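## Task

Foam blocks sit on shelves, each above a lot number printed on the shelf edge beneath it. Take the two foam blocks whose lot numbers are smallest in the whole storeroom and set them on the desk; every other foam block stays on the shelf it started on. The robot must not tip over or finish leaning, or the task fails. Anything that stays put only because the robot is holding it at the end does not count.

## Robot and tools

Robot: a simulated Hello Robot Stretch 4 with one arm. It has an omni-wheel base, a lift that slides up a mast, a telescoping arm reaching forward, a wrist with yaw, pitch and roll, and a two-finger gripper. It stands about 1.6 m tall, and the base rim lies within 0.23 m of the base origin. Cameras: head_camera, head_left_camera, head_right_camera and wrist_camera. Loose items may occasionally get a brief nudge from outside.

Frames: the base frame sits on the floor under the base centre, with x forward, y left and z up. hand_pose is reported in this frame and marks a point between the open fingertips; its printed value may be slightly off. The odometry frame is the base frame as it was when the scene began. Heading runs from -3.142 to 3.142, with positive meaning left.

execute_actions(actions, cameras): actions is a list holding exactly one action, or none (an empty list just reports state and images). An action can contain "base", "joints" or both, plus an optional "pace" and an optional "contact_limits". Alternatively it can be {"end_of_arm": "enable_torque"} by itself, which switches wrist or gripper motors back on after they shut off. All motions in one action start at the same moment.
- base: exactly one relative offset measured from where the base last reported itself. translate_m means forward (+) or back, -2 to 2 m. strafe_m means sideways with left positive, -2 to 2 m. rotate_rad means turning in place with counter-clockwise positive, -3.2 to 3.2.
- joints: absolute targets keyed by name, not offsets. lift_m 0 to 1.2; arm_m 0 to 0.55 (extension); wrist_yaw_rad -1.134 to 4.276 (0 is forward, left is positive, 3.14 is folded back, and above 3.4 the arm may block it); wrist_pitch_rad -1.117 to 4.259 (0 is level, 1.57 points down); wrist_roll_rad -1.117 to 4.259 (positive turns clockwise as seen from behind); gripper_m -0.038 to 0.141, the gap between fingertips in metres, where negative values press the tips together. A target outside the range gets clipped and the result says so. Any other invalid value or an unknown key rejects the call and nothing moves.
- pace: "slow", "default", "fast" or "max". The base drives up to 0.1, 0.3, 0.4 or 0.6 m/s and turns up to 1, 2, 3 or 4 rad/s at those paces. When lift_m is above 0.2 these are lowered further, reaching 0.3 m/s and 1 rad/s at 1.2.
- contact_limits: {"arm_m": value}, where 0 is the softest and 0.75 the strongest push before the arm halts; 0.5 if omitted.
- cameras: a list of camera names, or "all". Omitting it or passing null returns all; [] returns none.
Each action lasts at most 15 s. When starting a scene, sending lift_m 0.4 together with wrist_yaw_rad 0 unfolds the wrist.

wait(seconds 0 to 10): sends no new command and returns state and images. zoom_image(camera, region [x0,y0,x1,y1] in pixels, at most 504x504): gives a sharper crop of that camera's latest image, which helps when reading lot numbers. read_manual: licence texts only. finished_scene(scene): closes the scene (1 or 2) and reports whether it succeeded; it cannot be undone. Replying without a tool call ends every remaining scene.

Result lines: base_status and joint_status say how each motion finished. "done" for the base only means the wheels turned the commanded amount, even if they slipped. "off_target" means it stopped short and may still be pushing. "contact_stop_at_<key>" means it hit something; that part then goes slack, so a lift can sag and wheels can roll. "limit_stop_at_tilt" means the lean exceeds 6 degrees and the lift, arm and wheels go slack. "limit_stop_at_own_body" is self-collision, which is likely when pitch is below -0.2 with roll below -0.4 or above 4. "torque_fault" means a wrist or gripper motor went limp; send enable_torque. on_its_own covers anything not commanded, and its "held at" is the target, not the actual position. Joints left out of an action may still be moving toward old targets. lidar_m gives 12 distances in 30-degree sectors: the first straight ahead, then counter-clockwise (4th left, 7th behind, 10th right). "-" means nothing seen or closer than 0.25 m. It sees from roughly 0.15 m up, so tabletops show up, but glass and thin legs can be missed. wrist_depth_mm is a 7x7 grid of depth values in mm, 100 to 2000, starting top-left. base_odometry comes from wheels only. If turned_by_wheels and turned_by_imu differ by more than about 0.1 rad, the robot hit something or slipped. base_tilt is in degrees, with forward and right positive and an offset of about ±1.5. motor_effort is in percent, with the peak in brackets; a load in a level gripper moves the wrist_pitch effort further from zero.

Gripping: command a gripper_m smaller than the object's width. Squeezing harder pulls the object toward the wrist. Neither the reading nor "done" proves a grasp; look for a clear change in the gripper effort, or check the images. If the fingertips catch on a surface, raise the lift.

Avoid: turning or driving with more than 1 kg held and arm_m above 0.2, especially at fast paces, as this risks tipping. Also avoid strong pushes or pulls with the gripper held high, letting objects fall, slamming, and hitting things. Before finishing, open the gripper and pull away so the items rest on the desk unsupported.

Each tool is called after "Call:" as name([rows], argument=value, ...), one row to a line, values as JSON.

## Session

Call:
execute_actions(actions=[])

Scene clock: 0.00 s.
base_odometry: x=+0.000 y=+0.000 heading=+0.000 (m, m, rad; odometry frame)
turned_by_wheels: +0.000 (rad since the last result)
turned_by_imu: +0.000 (rad since the last result)
base_tilt: forward=+0.1 right=-1.0 (deg)
lidar_m: 0.76 0.86 2.48 1.72 0.88 0.70 0.71 0.77 1.80 1.80 0.95 0.75
base_status: not commanded
joint_positions: lift_m=+0.185 arm_m=+0.002 wrist_yaw_rad=+3.113 wrist_pitch_rad=+0.015 wrist_roll_rad=+0.000 gripper_m=+0.057
joint_status: not commanded
motor_effort: lift_m=+21 arm_m=-1 wrist_yaw_rad=+1 wrist_pitch_rad=-5 wrist_roll_rad=-1 gripper_m=-4 wheel_0=+0 wheel_1=+0 wheel_2=+0 (%)
hand_pose: x=-0.1129 y=+0.0957 z=+0.3588 quat_wxyz=(+0.014, -0.007, +0.000, +1.000) (m; base frame)
wrist_depth_mm: 138 139 866 842 820 778 768 / - 139 866 831 809 788 768 / - 133 208 842 809 778 759 / 114 138 259 831 809 778 750 / 917 891 854 831 809 778 759 / 917 891 199 831 198 788 768 / 917 891 854 152 809 759 759
pictures: head_camera, head_left_camera, head_right_camera, wrist_camera
Images, in order (width x height): head_camera 420x560, head_left_camera 420x672, head_right_camera 420x672, wrist_camera 616x392.

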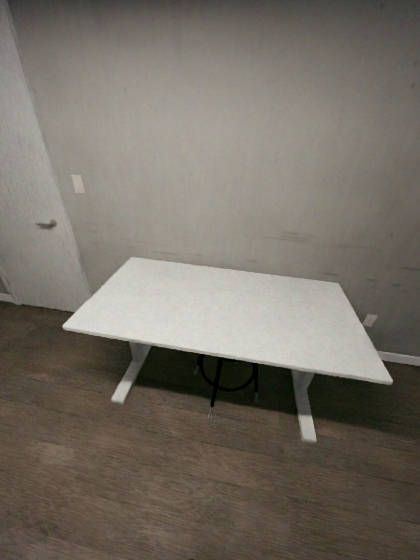

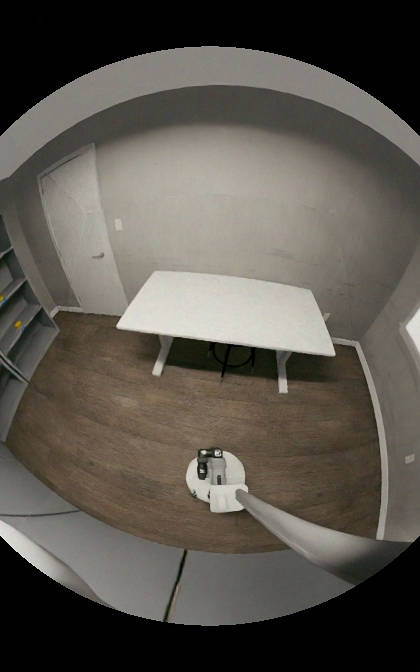

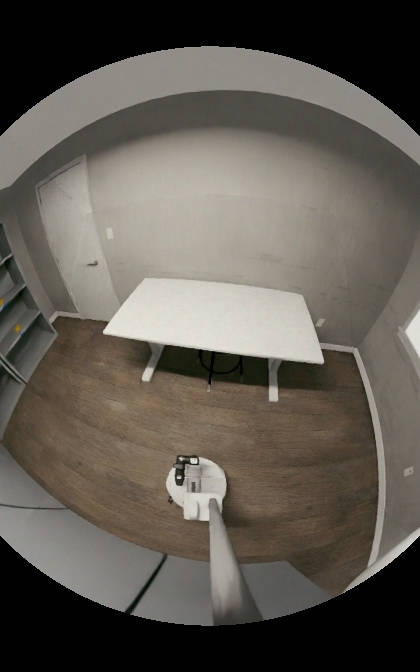

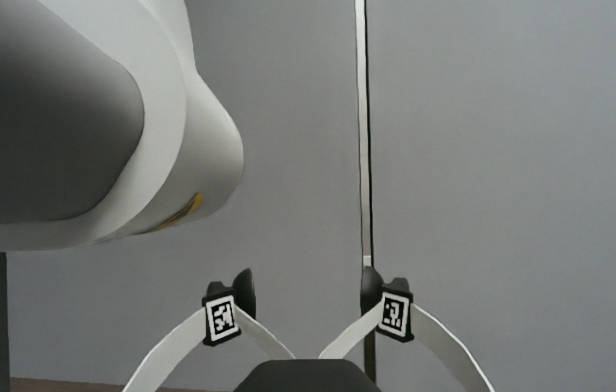

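Call:
execute_actions([
  {"base": {"rotate_rad": 1.392}, "joints": {"lift_m": 0.4, "wrist_yaw_rad": 1.4}, "pace": "max"},
])

Scene clock: 72.00 s.
base_odometry: x=+0.000 y=+0.000 heading=+1.392 (m, m, rad; odometry frame)
turned_by_wheels: +1.392 (rad since the last result)
turned_by_imu: +1.407 (rad since the last result)
base_tilt: forward=+0.0 right=-0.9 (deg)
lidar_m: 2.42 1.00 0.72 0.70 0.73 1.01 1.79 1.86 0.77 0.75 0.79 1.09
base_status: done
joint_positions: lift_m=+0.400 arm_m=+0.002 wrist_yaw_rad=+1.400 wrist_pitch_rad=+0.015 wrist_roll_rad=+0.000 gripper_m=+0.057
joint_status: all done
motor_effort: lift_m=+23(26) arm_m=-1(1) wrist_yaw_rad=-1(8) wrist_pitch_rad=-6(5) wrist_roll_rad=-1(1) gripper_m=-4(2) wheel_0=+0(8) wheel_1=+1(8) wheel_2=+1(11) (%)
hand_pose: x=+0.3080 y=+0.2695 z=+0.5738 quat_wxyz=(+0.765, -0.005, +0.005, +0.644) (m; base frame)
wrist_depth_mm: 615 647 676 699 732 759 798 / 621 647 668 699 732 759 798 / 621 640 668 699 723 759 778 / 621 647 661 691 723 759 788 / 615 647 668 683 715 759 788 / 621 640 199 691 198 750 778 / 615 627 661 152 715 741 778
pictures: head_camera, head_left_camera, head_right_camera, wrist_camera
Images, in order (width x height): head_camera 420x560, head_left_camera 420x672, head_right_camera 420x672, wrist_camera 616x392.

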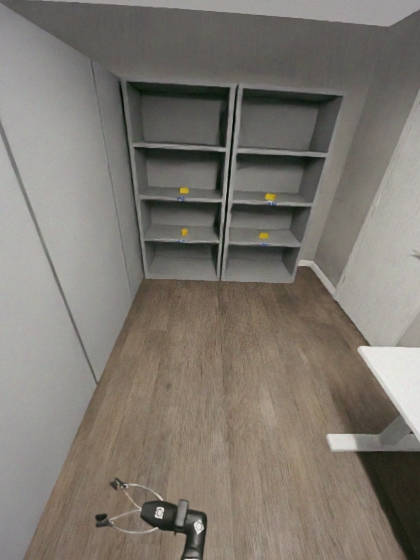

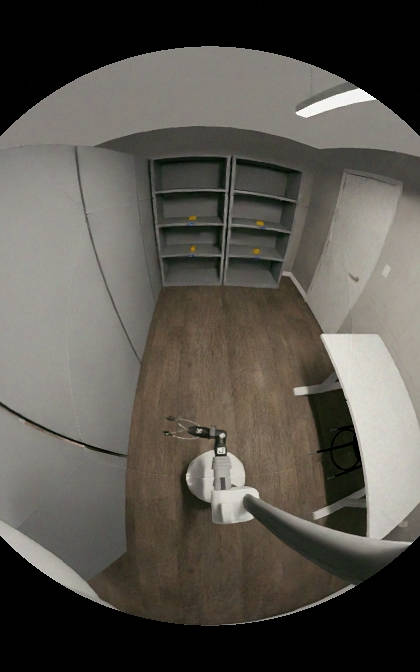

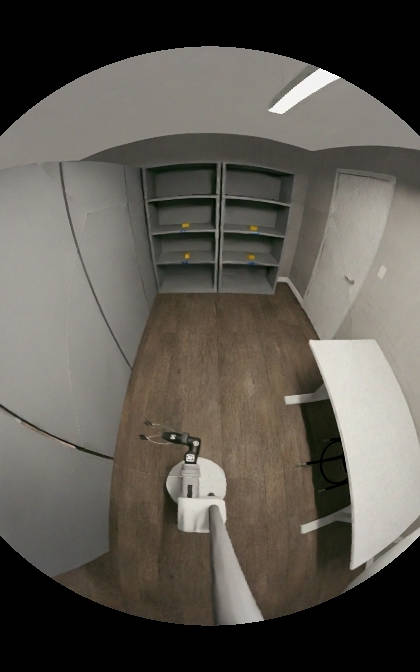

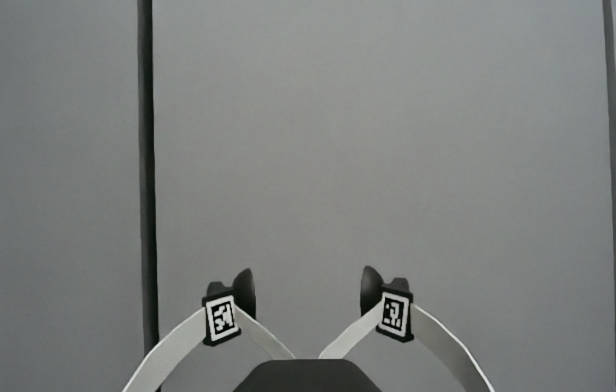

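Call:
execute_actions([
  {"base": {"translate_m": 0.77}, "joints": {"arm_m": 0.545, "wrist_yaw_rad": -0.1, "gripper_m": 0.03}, "pace": "max"},
], cameras=["head_camera", "wrist_camera"])

Scene clock: 77.40 s.
base_odometry: x=+0.137 y=+0.758 heading=+1.392 (m, m, rad; odometry frame)
turned_by_wheels: +0.000 (rad since the last result)
turned_by_imu: -0.004 (rad since the last result)
base_tilt: forward=+0.0 right=-0.9 (deg)
lidar_m: 1.65 1.00 0.74 0.69 0.73 1.03 2.59 1.11 0.79 0.76 1.61 1.74
base_status: done
joint_positions: lift_m=+0.400 arm_m=+0.544 wrist_yaw_rad=-0.100 wrist_pitch_rad=+0.015 wrist_roll_rad=+0.000 gripper_m=+0.030
joint_status: all done
motor_effort: lift_m=+23(23) arm_m=+4(7) wrist_yaw_rad=+0(5) wrist_pitch_rad=-5(6) wrist_roll_rad=-1(1) gripper_m=-6(5) wheel_0=-1(6) wheel_1=-1(10) wheel_2=+0(13) (%)
hand_pose: x=+0.9934 y=-0.1157 z=+0.5738 quat_wxyz=(+0.999, +0.000, +0.007, -0.050) (m; base frame)
wrist_depth_mm: 1308 1336 1397 1060 1430 1499 1308 / 1042 1060 1078 1042 1138 1160 1160 / 1308 1366 1397 1205 1464 1499 1308 / 1308 1336 1397 1138 1464 1499 1336 / 1182 1308 1336 946 1430 1464 1255 / 1308 1336 209 931 194 1464 1336 / 1255 1336 1255 147 1205 1160 1229
pictures: head_camera, wrist_camera
Images, in order (width x height): head_camera 420x560, wrist_camera 616x392.

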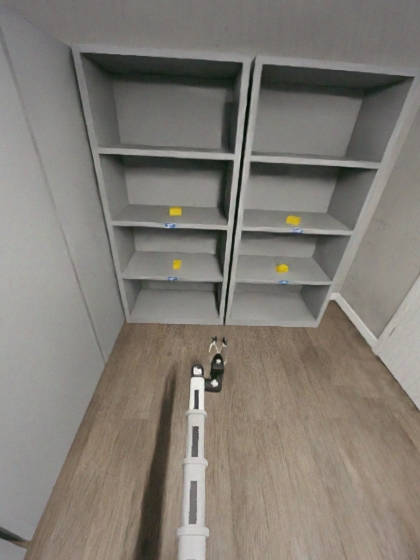

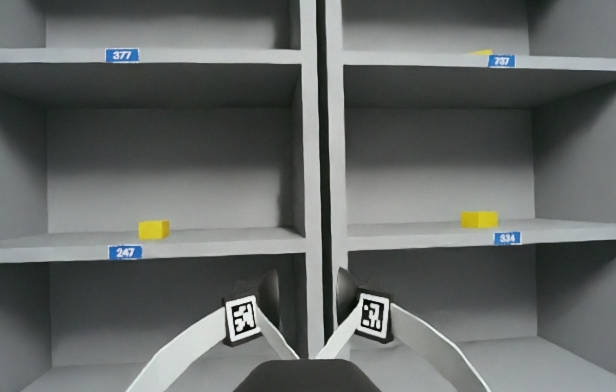

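Call:
zoom_image(camera="wrist_camera", region=[460, 40, 540, 80])

Call:
zoom_image(camera="wrist_camera", region=[450, 200, 550, 255])

Call:
zoom_image(camera="wrist_camera", region=[85, 35, 165, 75])

Call:
zoom_image(camera="wrist_camera", region=[90, 205, 190, 270])

Call:
zoom_image(camera="head_camera", region=[130, 190, 230, 300])

Region (460, 40, 540, 80) of wrist_camera's 616x392 image, scaled by 6.300.

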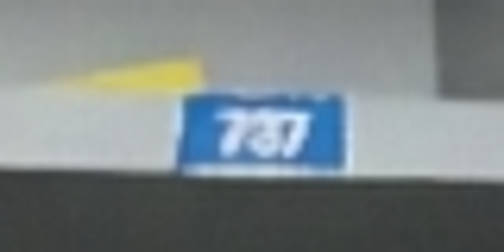

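Region (450, 200, 550, 255) of wrist_camera's 616x392 image, scaled by 5.040; it fills the top 277 rows of this view, and the rest is white.

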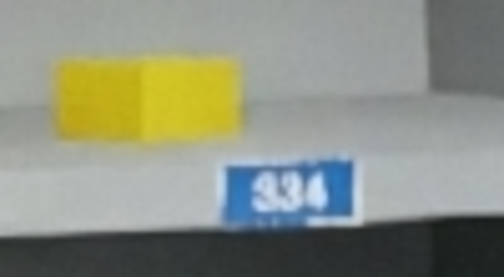

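Region (85, 35, 165, 75) of wrist_camera's 616x392 image, scaled by 6.300.

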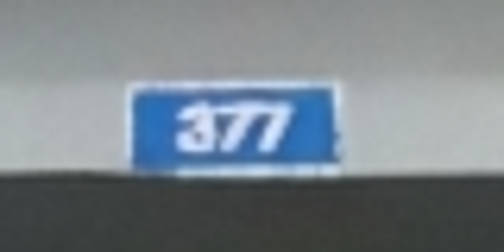

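Region (90, 205, 190, 270) of wrist_camera's 616x392 image, scaled by 5.040; it fills the top 328 rows of this view, and the rest is white.

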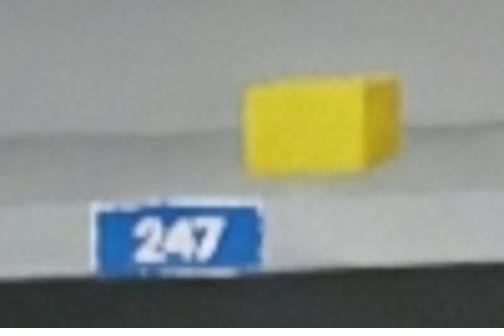

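Region (130, 190, 230, 300) of head_camera's 420x560 image, scaled by 4.582, with more detail than that image has; it fills the left 458 columns of this view, and the rest is white.

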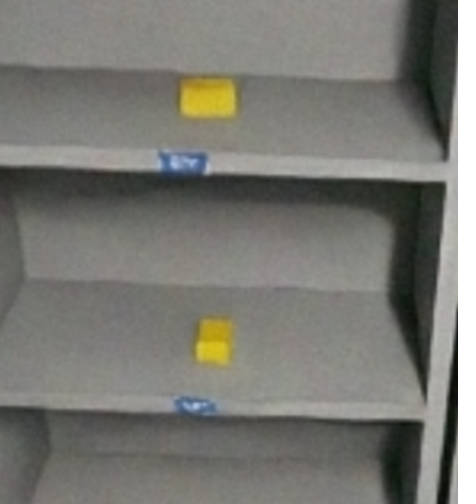

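Call:
execute_actions([
  {"base": {"translate_m": -2.0}, "joints": {"arm_m": 0.005, "wrist_yaw_rad": -1.12, "lift_m": 0.2}, "pace": "max"},
])

Scene clock: 89.30 s.
base_odometry: x=-0.219 y=-1.210 heading=+1.392 (m, m, rad; odometry frame)
turned_by_wheels: +0.000 (rad since the last result)
turned_by_imu: +0.002 (rad since the last result)
base_tilt: forward=+0.1 right=-0.9 (deg)
lidar_m: 2.74 1.01 0.83 2.18 0.84 0.58 0.58 0.59 0.79 1.53 0.92 1.08
base_status: done
joint_positions: lift_m=+0.200 arm_m=+0.006 wrist_yaw_rad=-1.120 wrist_pitch_rad=+0.015 wrist_roll_rad=-0.001 gripper_m=+0.030
joint_status: all done
motor_effort: lift_m=+18(18) arm_m=-5(7) wrist_yaw_rad=+1(5) wrist_pitch_rad=-5(7) wrist_roll_rad=+0(0) gripper_m=-5(4) wheel_0=+2(7) wheel_1=+2(6) wheel_2=-1(14) (%)
hand_pose: x=+0.2237 y=-0.2977 z=+0.3741 quat_wxyz=(+0.847, +0.004, +0.006, -0.531) (m; base frame)
wrist_depth_mm: - - 1863 1661 1499 1366 1255 / - - 960 1576 1499 1366 1281 / 1537 1430 1397 1430 1464 1397 1255 / - - 1863 1661 1499 1366 1255 / - - 1863 1618 1499 1366 1255 / 1537 1618 210 1205 194 1336 1255 / 1042 1042 917 147 946 917 976
pictures: head_camera, head_left_camera, head_right_camera, wrist_camera
Images, in order (width x height): head_camera 420x560, head_left_camera 420x672, head_right_camera 420x672, wrist_camera 616x392.

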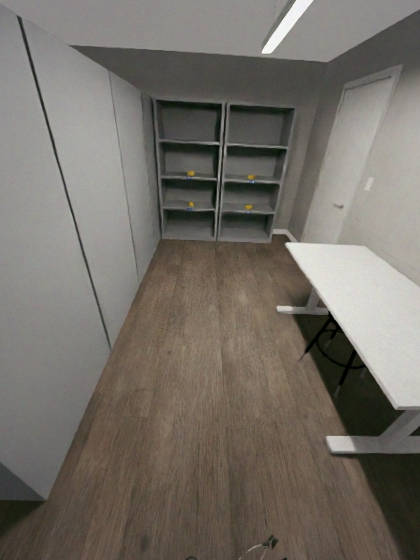

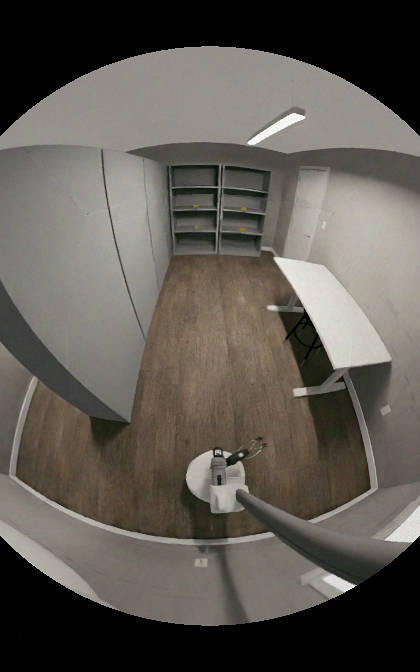

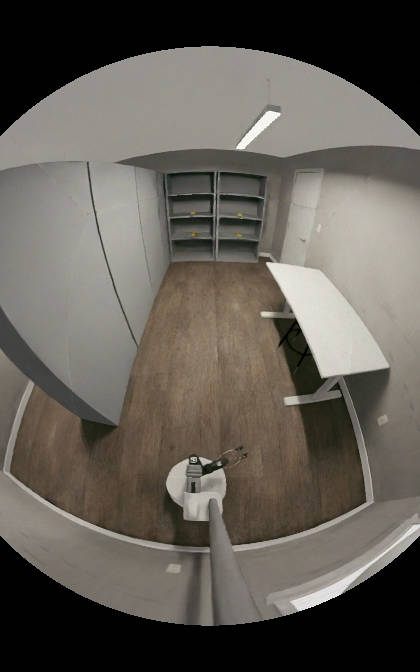

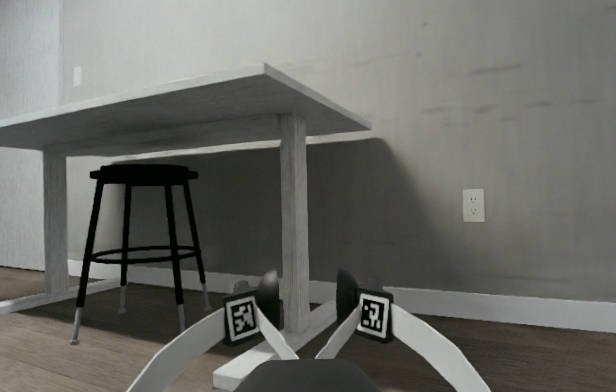

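Call:
execute_actions([
  {"base": {"strafe_m": 1.84}, "joints": {"arm_m": 0.05, "lift_m": 0.46}, "pace": "max"},
])

Scene clock: 98.50 s.
base_odometry: x=-2.030 y=-0.883 heading=+1.392 (m, m, rad; odometry frame)
turned_by_wheels: +0.000 (rad since the last result)
turned_by_imu: +0.001 (rad since the last result)
base_tilt: forward=+0.0 right=-0.8 (deg)
lidar_m: 1.27 0.47 0.33 0.31 0.33 0.48 0.57 0.57 0.80 2.27 0.77 0.92
base_status: done
joint_positions: lift_m=+0.460 arm_m=+0.049 wrist_yaw_rad=-1.120 wrist_pitch_rad=+0.015 wrist_roll_rad=-0.001 gripper_m=+0.030
joint_status: all done
motor_effort: lift_m=+23(32) arm_m=+5(3) wrist_yaw_rad=+1(1) wrist_pitch_rad=-5(7) wrist_roll_rad=-1(1) gripper_m=-3(3) wheel_0=+0(14) wheel_1=+0(12) wheel_2=-2(3) (%)
hand_pose: x=+0.2670 y=-0.2977 z=+0.6338 quat_wxyz=(+0.847, +0.004, +0.006, -0.531) (m; base frame)
wrist_depth_mm: 1118 1397 1281 699 - - - / 1042 946 891 741 - - - / 1118 1336 1308 741 - - - / 1118 1397 1281 732 - - - / 1042 1229 1229 723 - - - / 1098 1308 209 647 194 - - / 1098 1281 1281 147 1025 1499 1576
pictures: head_camera, head_left_camera, head_right_camera, wrist_camera
Images, in order (width x height): head_camera 420x560, head_left_camera 420x672, head_right_camera 420x672, wrist_camera 616x392.

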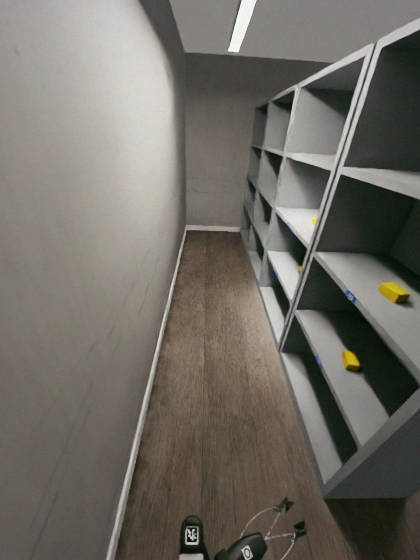

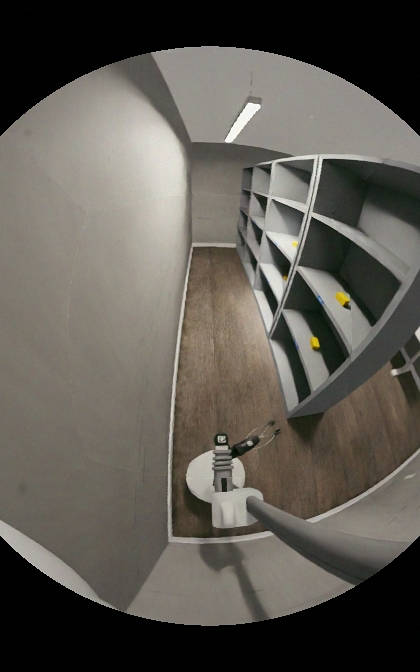

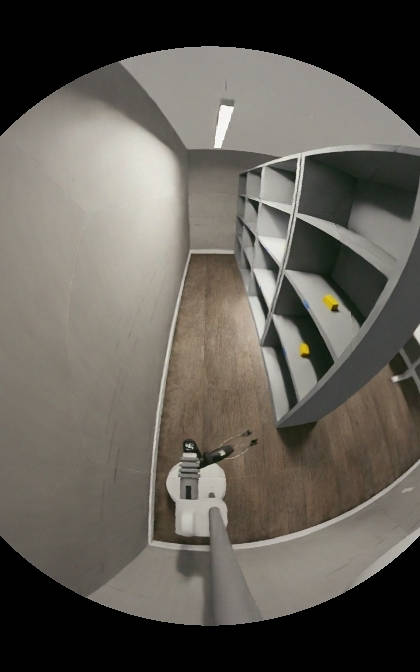

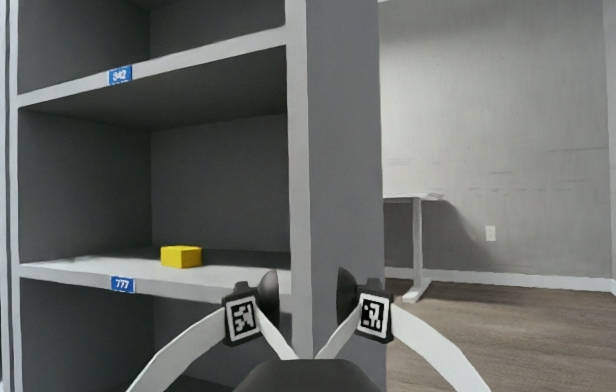

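Call:
zoom_image(camera="wrist_camera", region=[85, 55, 155, 95])

Call:
zoom_image(camera="wrist_camera", region=[85, 265, 155, 305])

Call:
zoom_image(camera="head_camera", region=[330, 270, 420, 330])

Region (85, 55, 155, 95) of wrist_camera's 616x392 image, scaled by 7.200; it fills the top 288 rows of this view, and the rest is white.

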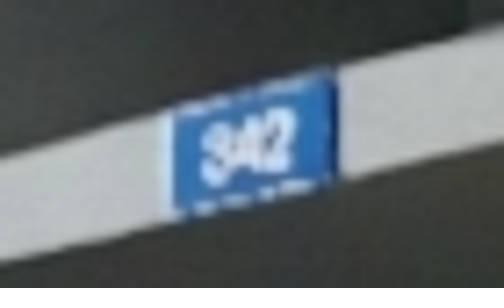

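Region (85, 265, 155, 305) of wrist_camera's 616x392 image, scaled by 7.200; it fills the top 288 rows of this view, and the rest is white.

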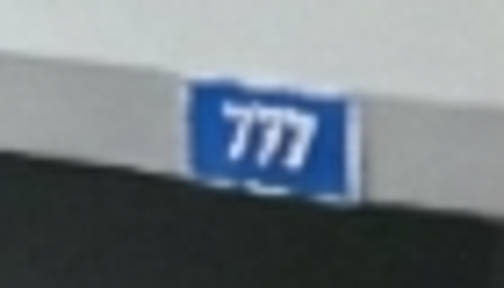

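Region (330, 270, 420, 330) of head_camera's 420x560 image, scaled by 5.600, with more detail than that image has.

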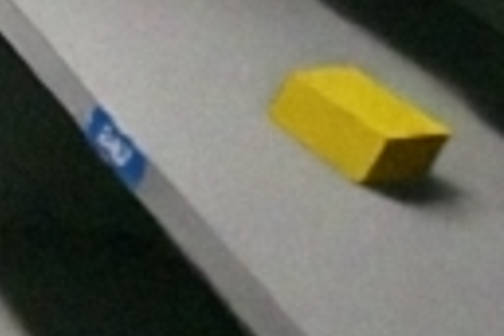

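Call:
execute_actions([
  {"base": {"translate_m": 0.46}, "joints": {"arm_m": 0.545, "lift_m": 0.42}, "pace": "max"},
])

Scene clock: 118.33 s.
base_odometry: x=-1.948 y=-0.431 heading=+1.392 (m, m, rad; odometry frame)
turned_by_wheels: +0.000 (rad since the last result)
turned_by_imu: -0.004 (rad since the last result)
base_tilt: forward=+0.1 right=-0.9 (deg)
lidar_m: 1.26 0.45 0.33 0.31 0.33 0.49 1.03 1.07 1.49 0.63 0.66 0.94
base_status: done
joint_positions: lift_m=+0.420 arm_m=+0.544 wrist_yaw_rad=-1.120 wrist_pitch_rad=+0.015 wrist_roll_rad=+0.000 gripper_m=+0.030
joint_status: all done
motor_effort: lift_m=+18(19) arm_m=+5(7) wrist_yaw_rad=-1(1) wrist_pitch_rad=-6(5) wrist_roll_rad=-1(1) gripper_m=-3(3) wheel_0=-1(8) wheel_1=+1(6) wheel_2=+0(12) (%)
hand_pose: x=+0.7621 y=-0.2977 z=+0.5941 quat_wxyz=(+0.847, +0.004, +0.006, -0.531) (m; base frame)
wrist_depth_mm: 1098 1308 788 647 691 699 707 / 1060 991 1008 647 866 931 878 / 1098 1366 1308 691 854 946 878 / 1098 1366 1308 683 831 976 878 / 1042 1205 904 668 691 809 788 / 1098 1366 209 647 193 931 500 / 1078 1255 1255 147 732 931 878
pictures: head_camera, head_left_camera, head_right_camera, wrist_camera
Images, in order (width x height): head_camera 420x560, head_left_camera 420x672, head_right_camera 420x672, wrist_camera 616x392.

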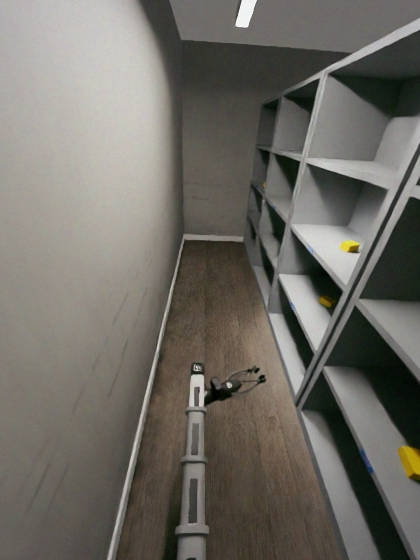

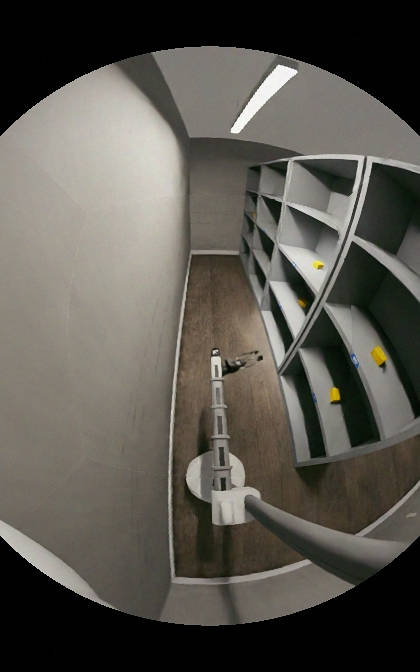

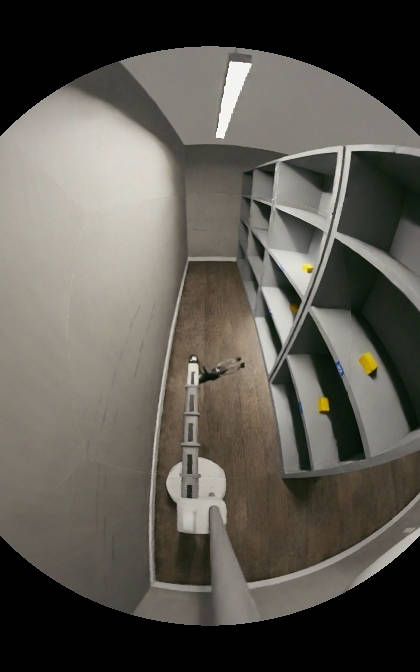

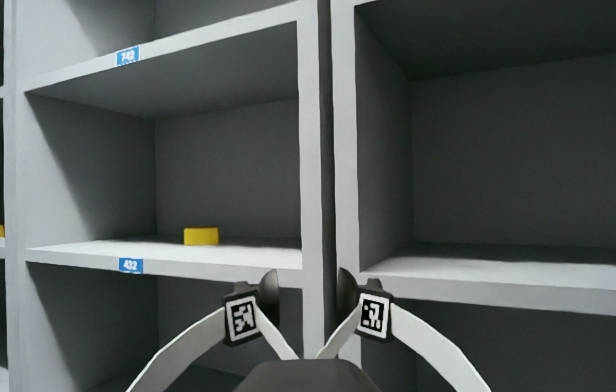

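Call:
zoom_image(camera="wrist_camera", region=[95, 35, 165, 75])

Call:
zoom_image(camera="wrist_camera", region=[95, 245, 165, 285])

Call:
zoom_image(camera="head_right_camera", region=[280, 330, 400, 430])

Region (95, 35, 165, 75) of wrist_camera's 616x392 image, scaled by 7.200; it fills the top 288 rows of this view, and the rest is white.

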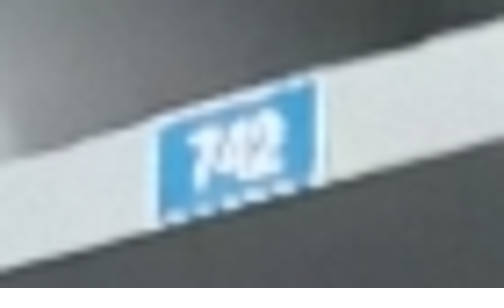

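Region (95, 245, 165, 285) of wrist_camera's 616x392 image, scaled by 7.200; it fills the top 288 rows of this view, and the rest is white.

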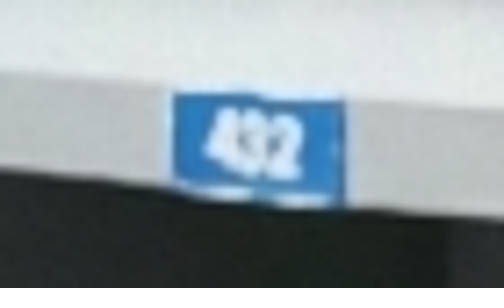

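Region (280, 330, 400, 430) of head_right_camera's 420x672 image, scaled by 4.200, with more detail than that image has.

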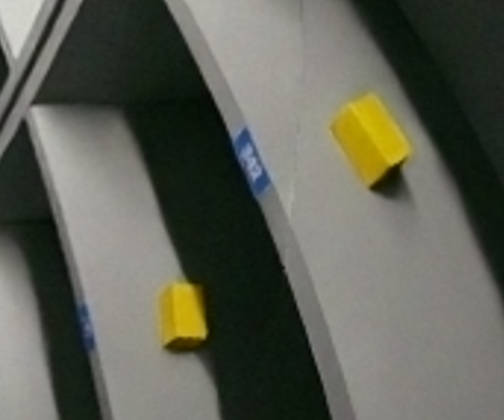

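Call:
execute_actions([
  {"base": {"translate_m": 1.67}, "joints": {"lift_m": 0.512}, "pace": "max"},
])

Scene clock: 132.47 s.
base_odometry: x=-1.651 y=+1.213 heading=+1.392 (m, m, rad; odometry frame)
turned_by_wheels: +0.000 (rad since the last result)
turned_by_imu: -0.008 (rad since the last result)
base_tilt: forward=+0.1 right=-1.1 (deg)
lidar_m: 1.27 0.45 0.32 0.30 0.32 0.47 1.39 0.93 0.68 0.63 0.68 0.94
base_status: done
joint_positions: lift_m=+0.512 arm_m=+0.544 wrist_yaw_rad=-1.120 wrist_pitch_rad=+0.015 wrist_roll_rad=+0.000 gripper_m=+0.030
joint_status: all done
motor_effort: lift_m=+23(23) arm_m=+5(5) wrist_yaw_rad=+0(0) wrist_pitch_rad=-6(6) wrist_roll_rad=-1(1) gripper_m=-3(4) wheel_0=-2(5) wheel_1=+1(7) wheel_2=+1(11) (%)
hand_pose: x=+0.7621 y=-0.2977 z=+0.6857 quat_wxyz=(+0.847, +0.004, +0.006, -0.531) (m; base frame)
wrist_depth_mm: 1308 1464 732 891 1025 569 504 / 1281 1464 741 723 732 741 750 / 1229 1336 750 931 1042 946 891 / 1308 1464 768 931 1060 960 891 / 1281 1430 750 917 1042 946 866 / 1229 976 209 676 193 683 707 / 1255 1464 732 147 1042 525 504
pictures: head_camera, head_left_camera, head_right_camera, wrist_camera
Images, in order (width x height): head_camera 420x560, head_left_camera 420x672, head_right_camera 420x672, wrist_camera 616x392.

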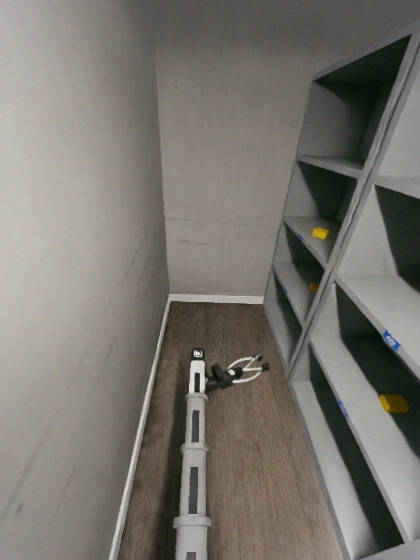

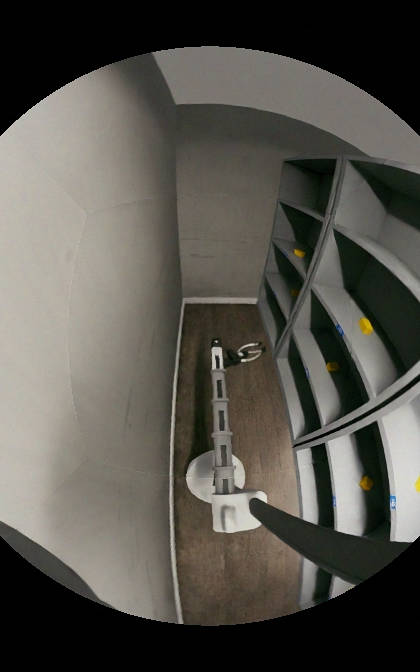

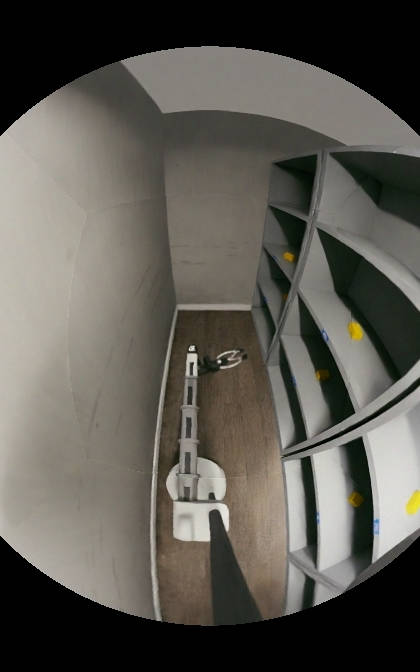

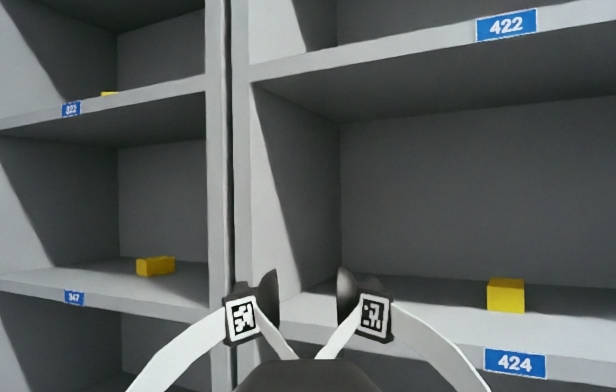

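Call:
zoom_image(camera="wrist_camera", region=[40, 85, 125, 130])

Call:
zoom_image(camera="wrist_camera", region=[40, 275, 110, 315])

Call:
zoom_image(camera="head_camera", region=[270, 205, 360, 305])

Region (40, 85, 125, 130) of wrist_camera's 616x392 image, scaled by 5.929; it fills the top 267 rows of this view, and the rest is white.

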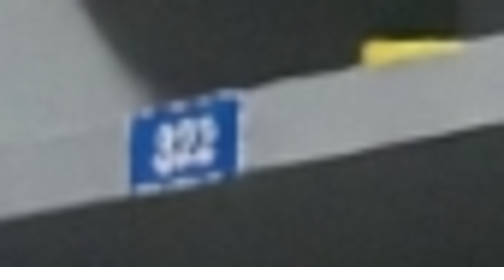

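Region (40, 275, 110, 315) of wrist_camera's 616x392 image, scaled by 7.200; it fills the top 288 rows of this view, and the rest is white.

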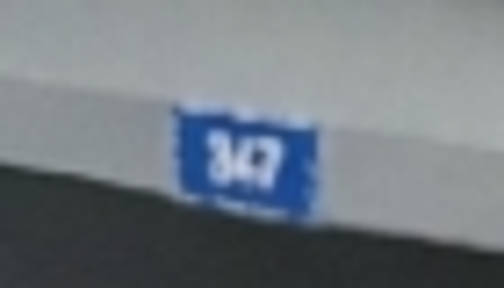

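Region (270, 205, 360, 305) of head_camera's 420x560 image, scaled by 5.040, with more detail than that image has; it fills the left 454 columns of this view, and the rest is white.

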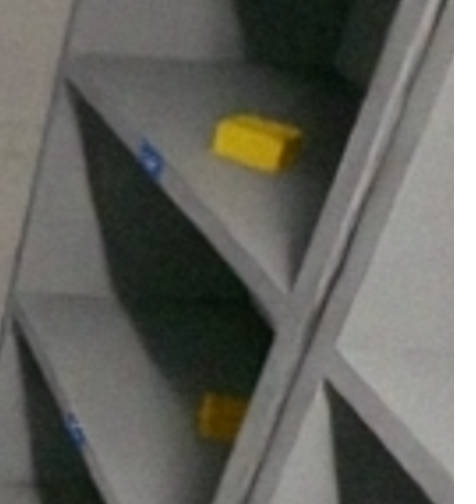

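Call:
execute_actions([
  {"base": {"translate_m": 1.16}, "joints": {"lift_m": 1.055, "arm_m": 0.005, "wrist_pitch_rad": 0.6, "gripper_m": 0.135}, "pace": "max"},
])

Scene clock: 160.63 s.
base_odometry: x=-1.445 y=+2.354 heading=+1.392 (m, m, rad; odometry frame)
turned_by_wheels: +0.000 (rad since the last result)
turned_by_imu: -0.006 (rad since the last result)
base_tilt: forward=+0.1 right=-0.9 (deg)
lidar_m: 0.85 0.44 0.31 0.29 0.31 0.47 1.38 0.94 0.69 0.64 0.66 0.88
base_status: done
joint_positions: lift_m=+1.055 arm_m=+0.006 wrist_yaw_rad=-1.120 wrist_pitch_rad=+0.602 wrist_roll_rad=+0.000 gripper_m=+0.135
joint_status: all done
motor_effort: lift_m=+23(24) arm_m=-5(5) wrist_yaw_rad=+1(2) wrist_pitch_rad=-4(4) wrist_roll_rad=+0(1) gripper_m=-1(3) wheel_0=+0(8) wheel_1=-2(6) wheel_2=+1(11) (%)
hand_pose: x=+0.2017 y=-0.2521 z=+1.0697 quat_wxyz=(+0.809, +0.157, +0.251, -0.507) (m; base frame)
wrist_depth_mm: 699 809 1060 1060 946 878 798 / 723 831 866 788 842 820 715 / 750 904 1118 1205 627 591 554 / 778 960 1229 1336 1229 1078 569 / 798 1008 1078 1078 1078 1025 609 / 820 931 1255 976 866 206 654 / 854 1025 1336 148 1255 798 750
pictures: head_camera, head_left_camera, head_right_camera, wrist_camera
Images, in order (width x height): head_camera 420x560, head_left_camera 420x672, head_right_camera 420x672, wrist_camera 616x392.

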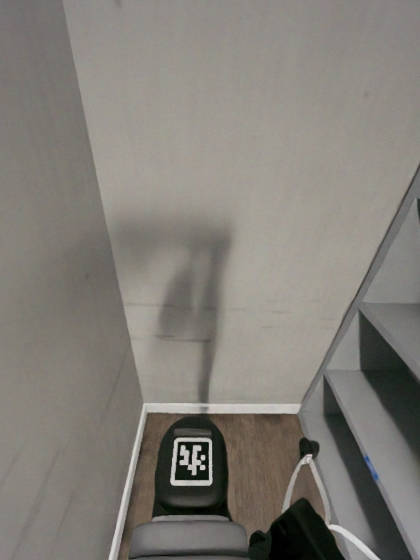

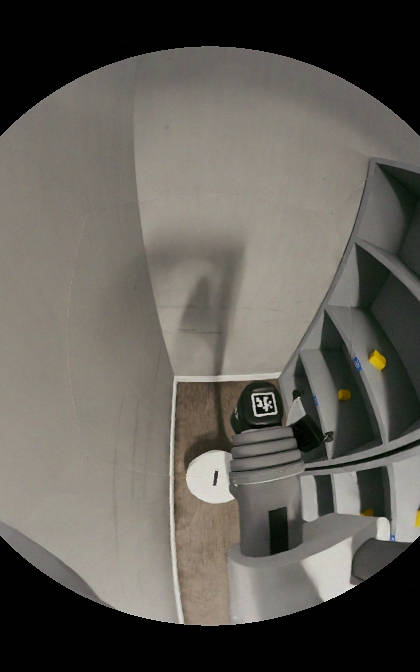

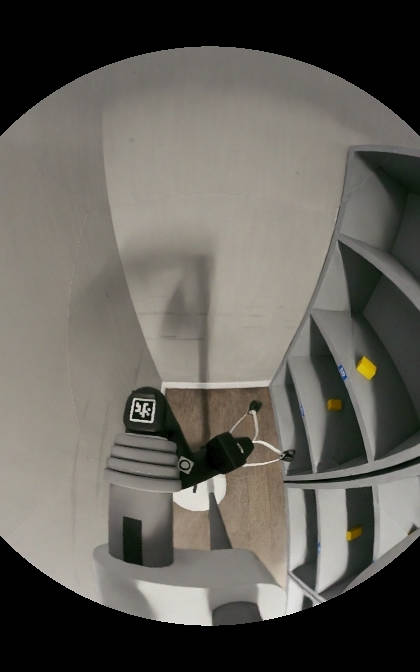

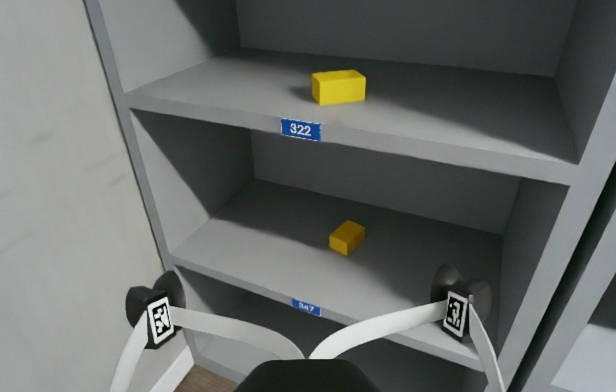

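Call:
zoom_image(camera="wrist_camera", region=[270, 50, 390, 150])

Call:
zoom_image(camera="wrist_camera", region=[270, 285, 350, 330])

Region (270, 50, 390, 150) of wrist_camera's 616x392 image, scaled by 4.200.

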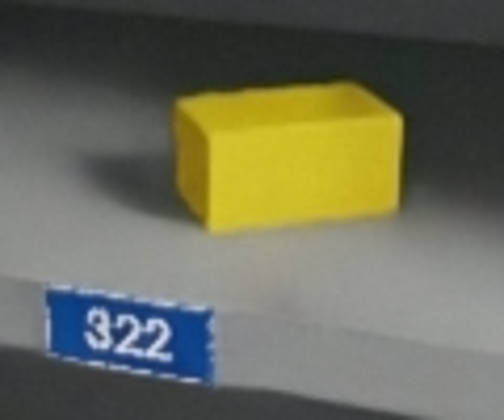

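Region (270, 285, 350, 330) of wrist_camera's 616x392 image, scaled by 6.300; it fills the top 284 rows of this view, and the rest is white.

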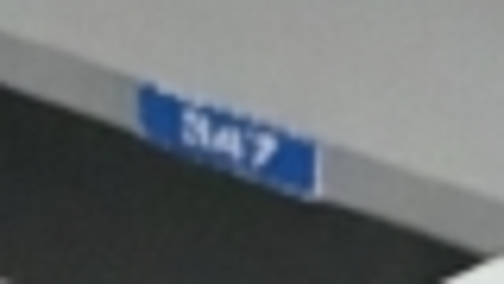

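Call:
execute_actions([
  {"base": {"rotate_rad": -1.057}, "joints": {"lift_m": 1.06, "arm_m": 0.478, "wrist_yaw_rad": 0.2}, "pace": "max", "contact_limits": {"arm_m": 0.3}},
], cameras=["head_camera", "wrist_camera"])

Scene clock: 183.17 s.
base_odometry: x=-1.445 y=+2.354 heading=+0.335 (m, m, rad; odometry frame)
turned_by_wheels: -1.057 (rad since the last result)
turned_by_imu: -1.071 (rad since the last result)
base_tilt: forward=+0.0 right=-0.9 (deg)
lidar_m: 0.68 0.89 0.85 0.47 0.33 0.32 0.33 0.44 1.22 0.96 0.68 0.64
base_status: done
joint_positions: lift_m=+1.060 arm_m=+0.477 wrist_yaw_rad=+0.200 wrist_pitch_rad=+0.602 wrist_roll_rad=+0.000 gripper_m=+0.135
joint_status: all done
motor_effort: lift_m=+24(23) arm_m=+5(7) wrist_yaw_rad=+1(11) wrist_pitch_rad=-4(6) wrist_roll_rad=-1(1) gripper_m=-1(0) wheel_0=+2(8) wheel_1=-1(4) wheel_2=+1(6) (%)
contact_limits: arm_m 0.3
hand_pose: x=+0.8984 y=-0.0384 z=+1.0746 quat_wxyz=(+0.950, -0.030, +0.295, +0.095) (m; base frame)
wrist_depth_mm: 430 504 603 544 462 399 355 / 452 535 640 591 492 424 377 / 477 554 615 591 530 455 399 / 466 477 473 469 462 452 421 / 392 389 387 382 379 377 373 / 329 307 325 266 265 206 315 / 291 274 281 148 238 268 273
pictures: head_camera, wrist_camera
Images, in order (width x height): head_camera 420x560, wrist_camera 616x392.

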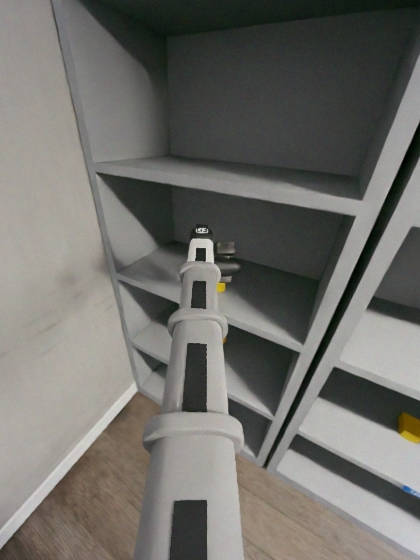

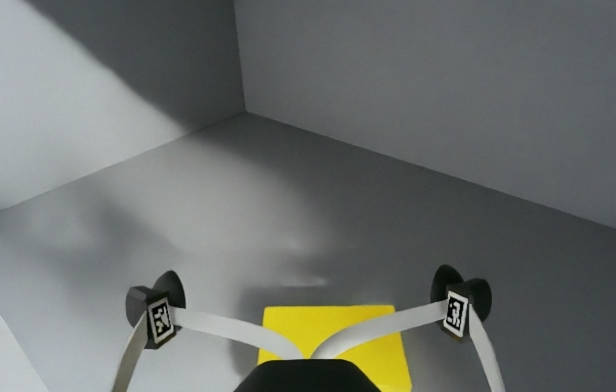

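Call:
execute_actions([
  {"joints": {"lift_m": 1.006, "wrist_yaw_rad": 0.14, "gripper_m": 0.052}, "pace": "max"},
], cameras=["head_right_camera", "wrist_camera"])

Scene clock: 194.97 s.
base_odometry: x=-1.445 y=+2.354 heading=+0.335 (m, m, rad; odometry frame)
turned_by_wheels: +0.000 (rad since the last result)
turned_by_imu: -0.002 (rad since the last result)
base_tilt: forward=+0.1 right=-1.0 (deg)
lidar_m: 0.68 0.89 0.85 0.46 0.33 0.32 0.34 0.44 1.20 0.97 0.67 0.63
base_status: not commanded
joint_positions: lift_m=+1.006 arm_m=+0.477 wrist_yaw_rad=+0.140 wrist_pitch_rad=+0.602 wrist_roll_rad=+0.000 gripper_m=+0.052
joint_status: all done
motor_effort: lift_m=+18(20) arm_m=+5(5) wrist_yaw_rad=-1(6) wrist_pitch_rad=-3(5) wrist_roll_rad=+0(1) gripper_m=-18(19) wheel_0=+2(2) wheel_1=-1(1) wheel_2=+1(1) (%)
hand_pose: x=+0.8957 y=-0.0533 z=+1.0211 quat_wxyz=(+0.953, -0.021, +0.296, +0.067) (m; base frame)
wrist_depth_mm: 449 525 597 521 449 397 355 / 469 559 627 569 480 421 377 / 469 492 480 477 469 436 399 / 379 377 373 370 364 362 362 / 307 307 304 224 298 297 296 / 258 258 190 190 189 251 248 / 223 211 211 187 208 207 216
pictures: head_right_camera, wrist_camera
Images, in order (width x height): head_right_camera 420x672, wrist_camera 616x392.

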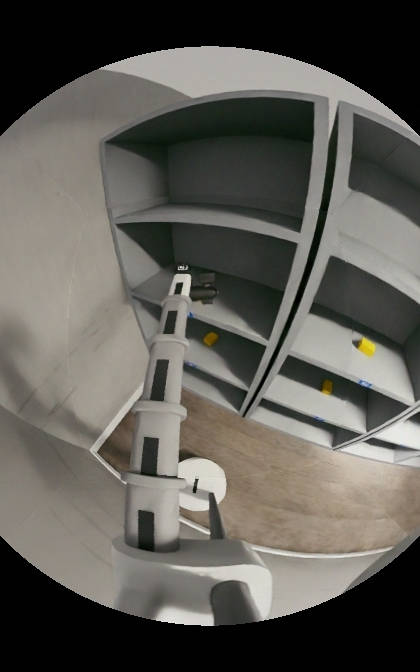

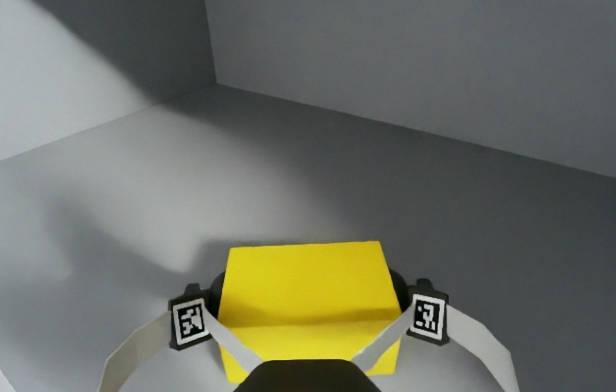

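Call:
execute_actions([
  {"joints": {"lift_m": 1.035, "arm_m": 0.14}, "pace": "max"},
], cameras=["head_camera", "wrist_camera"])

Scene clock: 215.23 s.
base_odometry: x=-1.445 y=+2.354 heading=+0.335 (m, m, rad; odometry frame)
turned_by_wheels: +0.000 (rad since the last result)
turned_by_imu: -0.002 (rad since the last result)
base_tilt: forward=+0.1 right=-0.8 (deg)
lidar_m: 0.66 0.88 0.84 0.46 0.30 0.31 0.35 0.43 1.20 0.95 0.67 0.63
base_status: not commanded
joint_positions: lift_m=+1.035 arm_m=+0.141 wrist_yaw_rad=+0.140 wrist_pitch_rad=+0.602 wrist_roll_rad=+0.000 gripper_m=+0.052
joint_status: all done
motor_effort: lift_m=+24(25) arm_m=-5(7) wrist_yaw_rad=+1(0) wrist_pitch_rad=-6(8) wrist_roll_rad=+0(1) gripper_m=-15(18) wheel_0=+2(2) wheel_1=-1(1) wheel_2=+1(2) (%)
hand_pose: x=+0.5594 y=-0.0534 z=+1.0495 quat_wxyz=(+0.953, -0.021, +0.296, +0.067) (m; base frame)
wrist_depth_mm: 615 691 854 866 741 654 597 / 647 707 778 768 741 683 627 / 691 668 554 549 539 535 525 / 715 820 991 445 418 413 413 / 750 878 991 225 375 351 338 / 788 931 190 190 189 809 314 / 831 931 1138 187 715 707 732
pictures: head_camera, wrist_camera
Images, in order (width x height): head_camera 420x560, wrist_camera 616x392.

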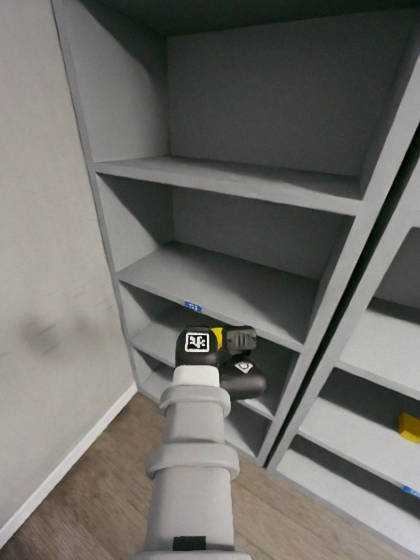

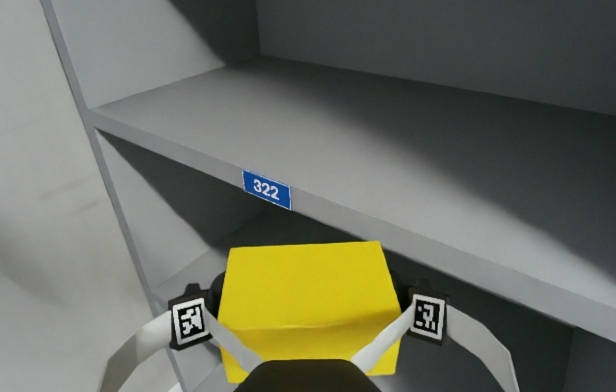

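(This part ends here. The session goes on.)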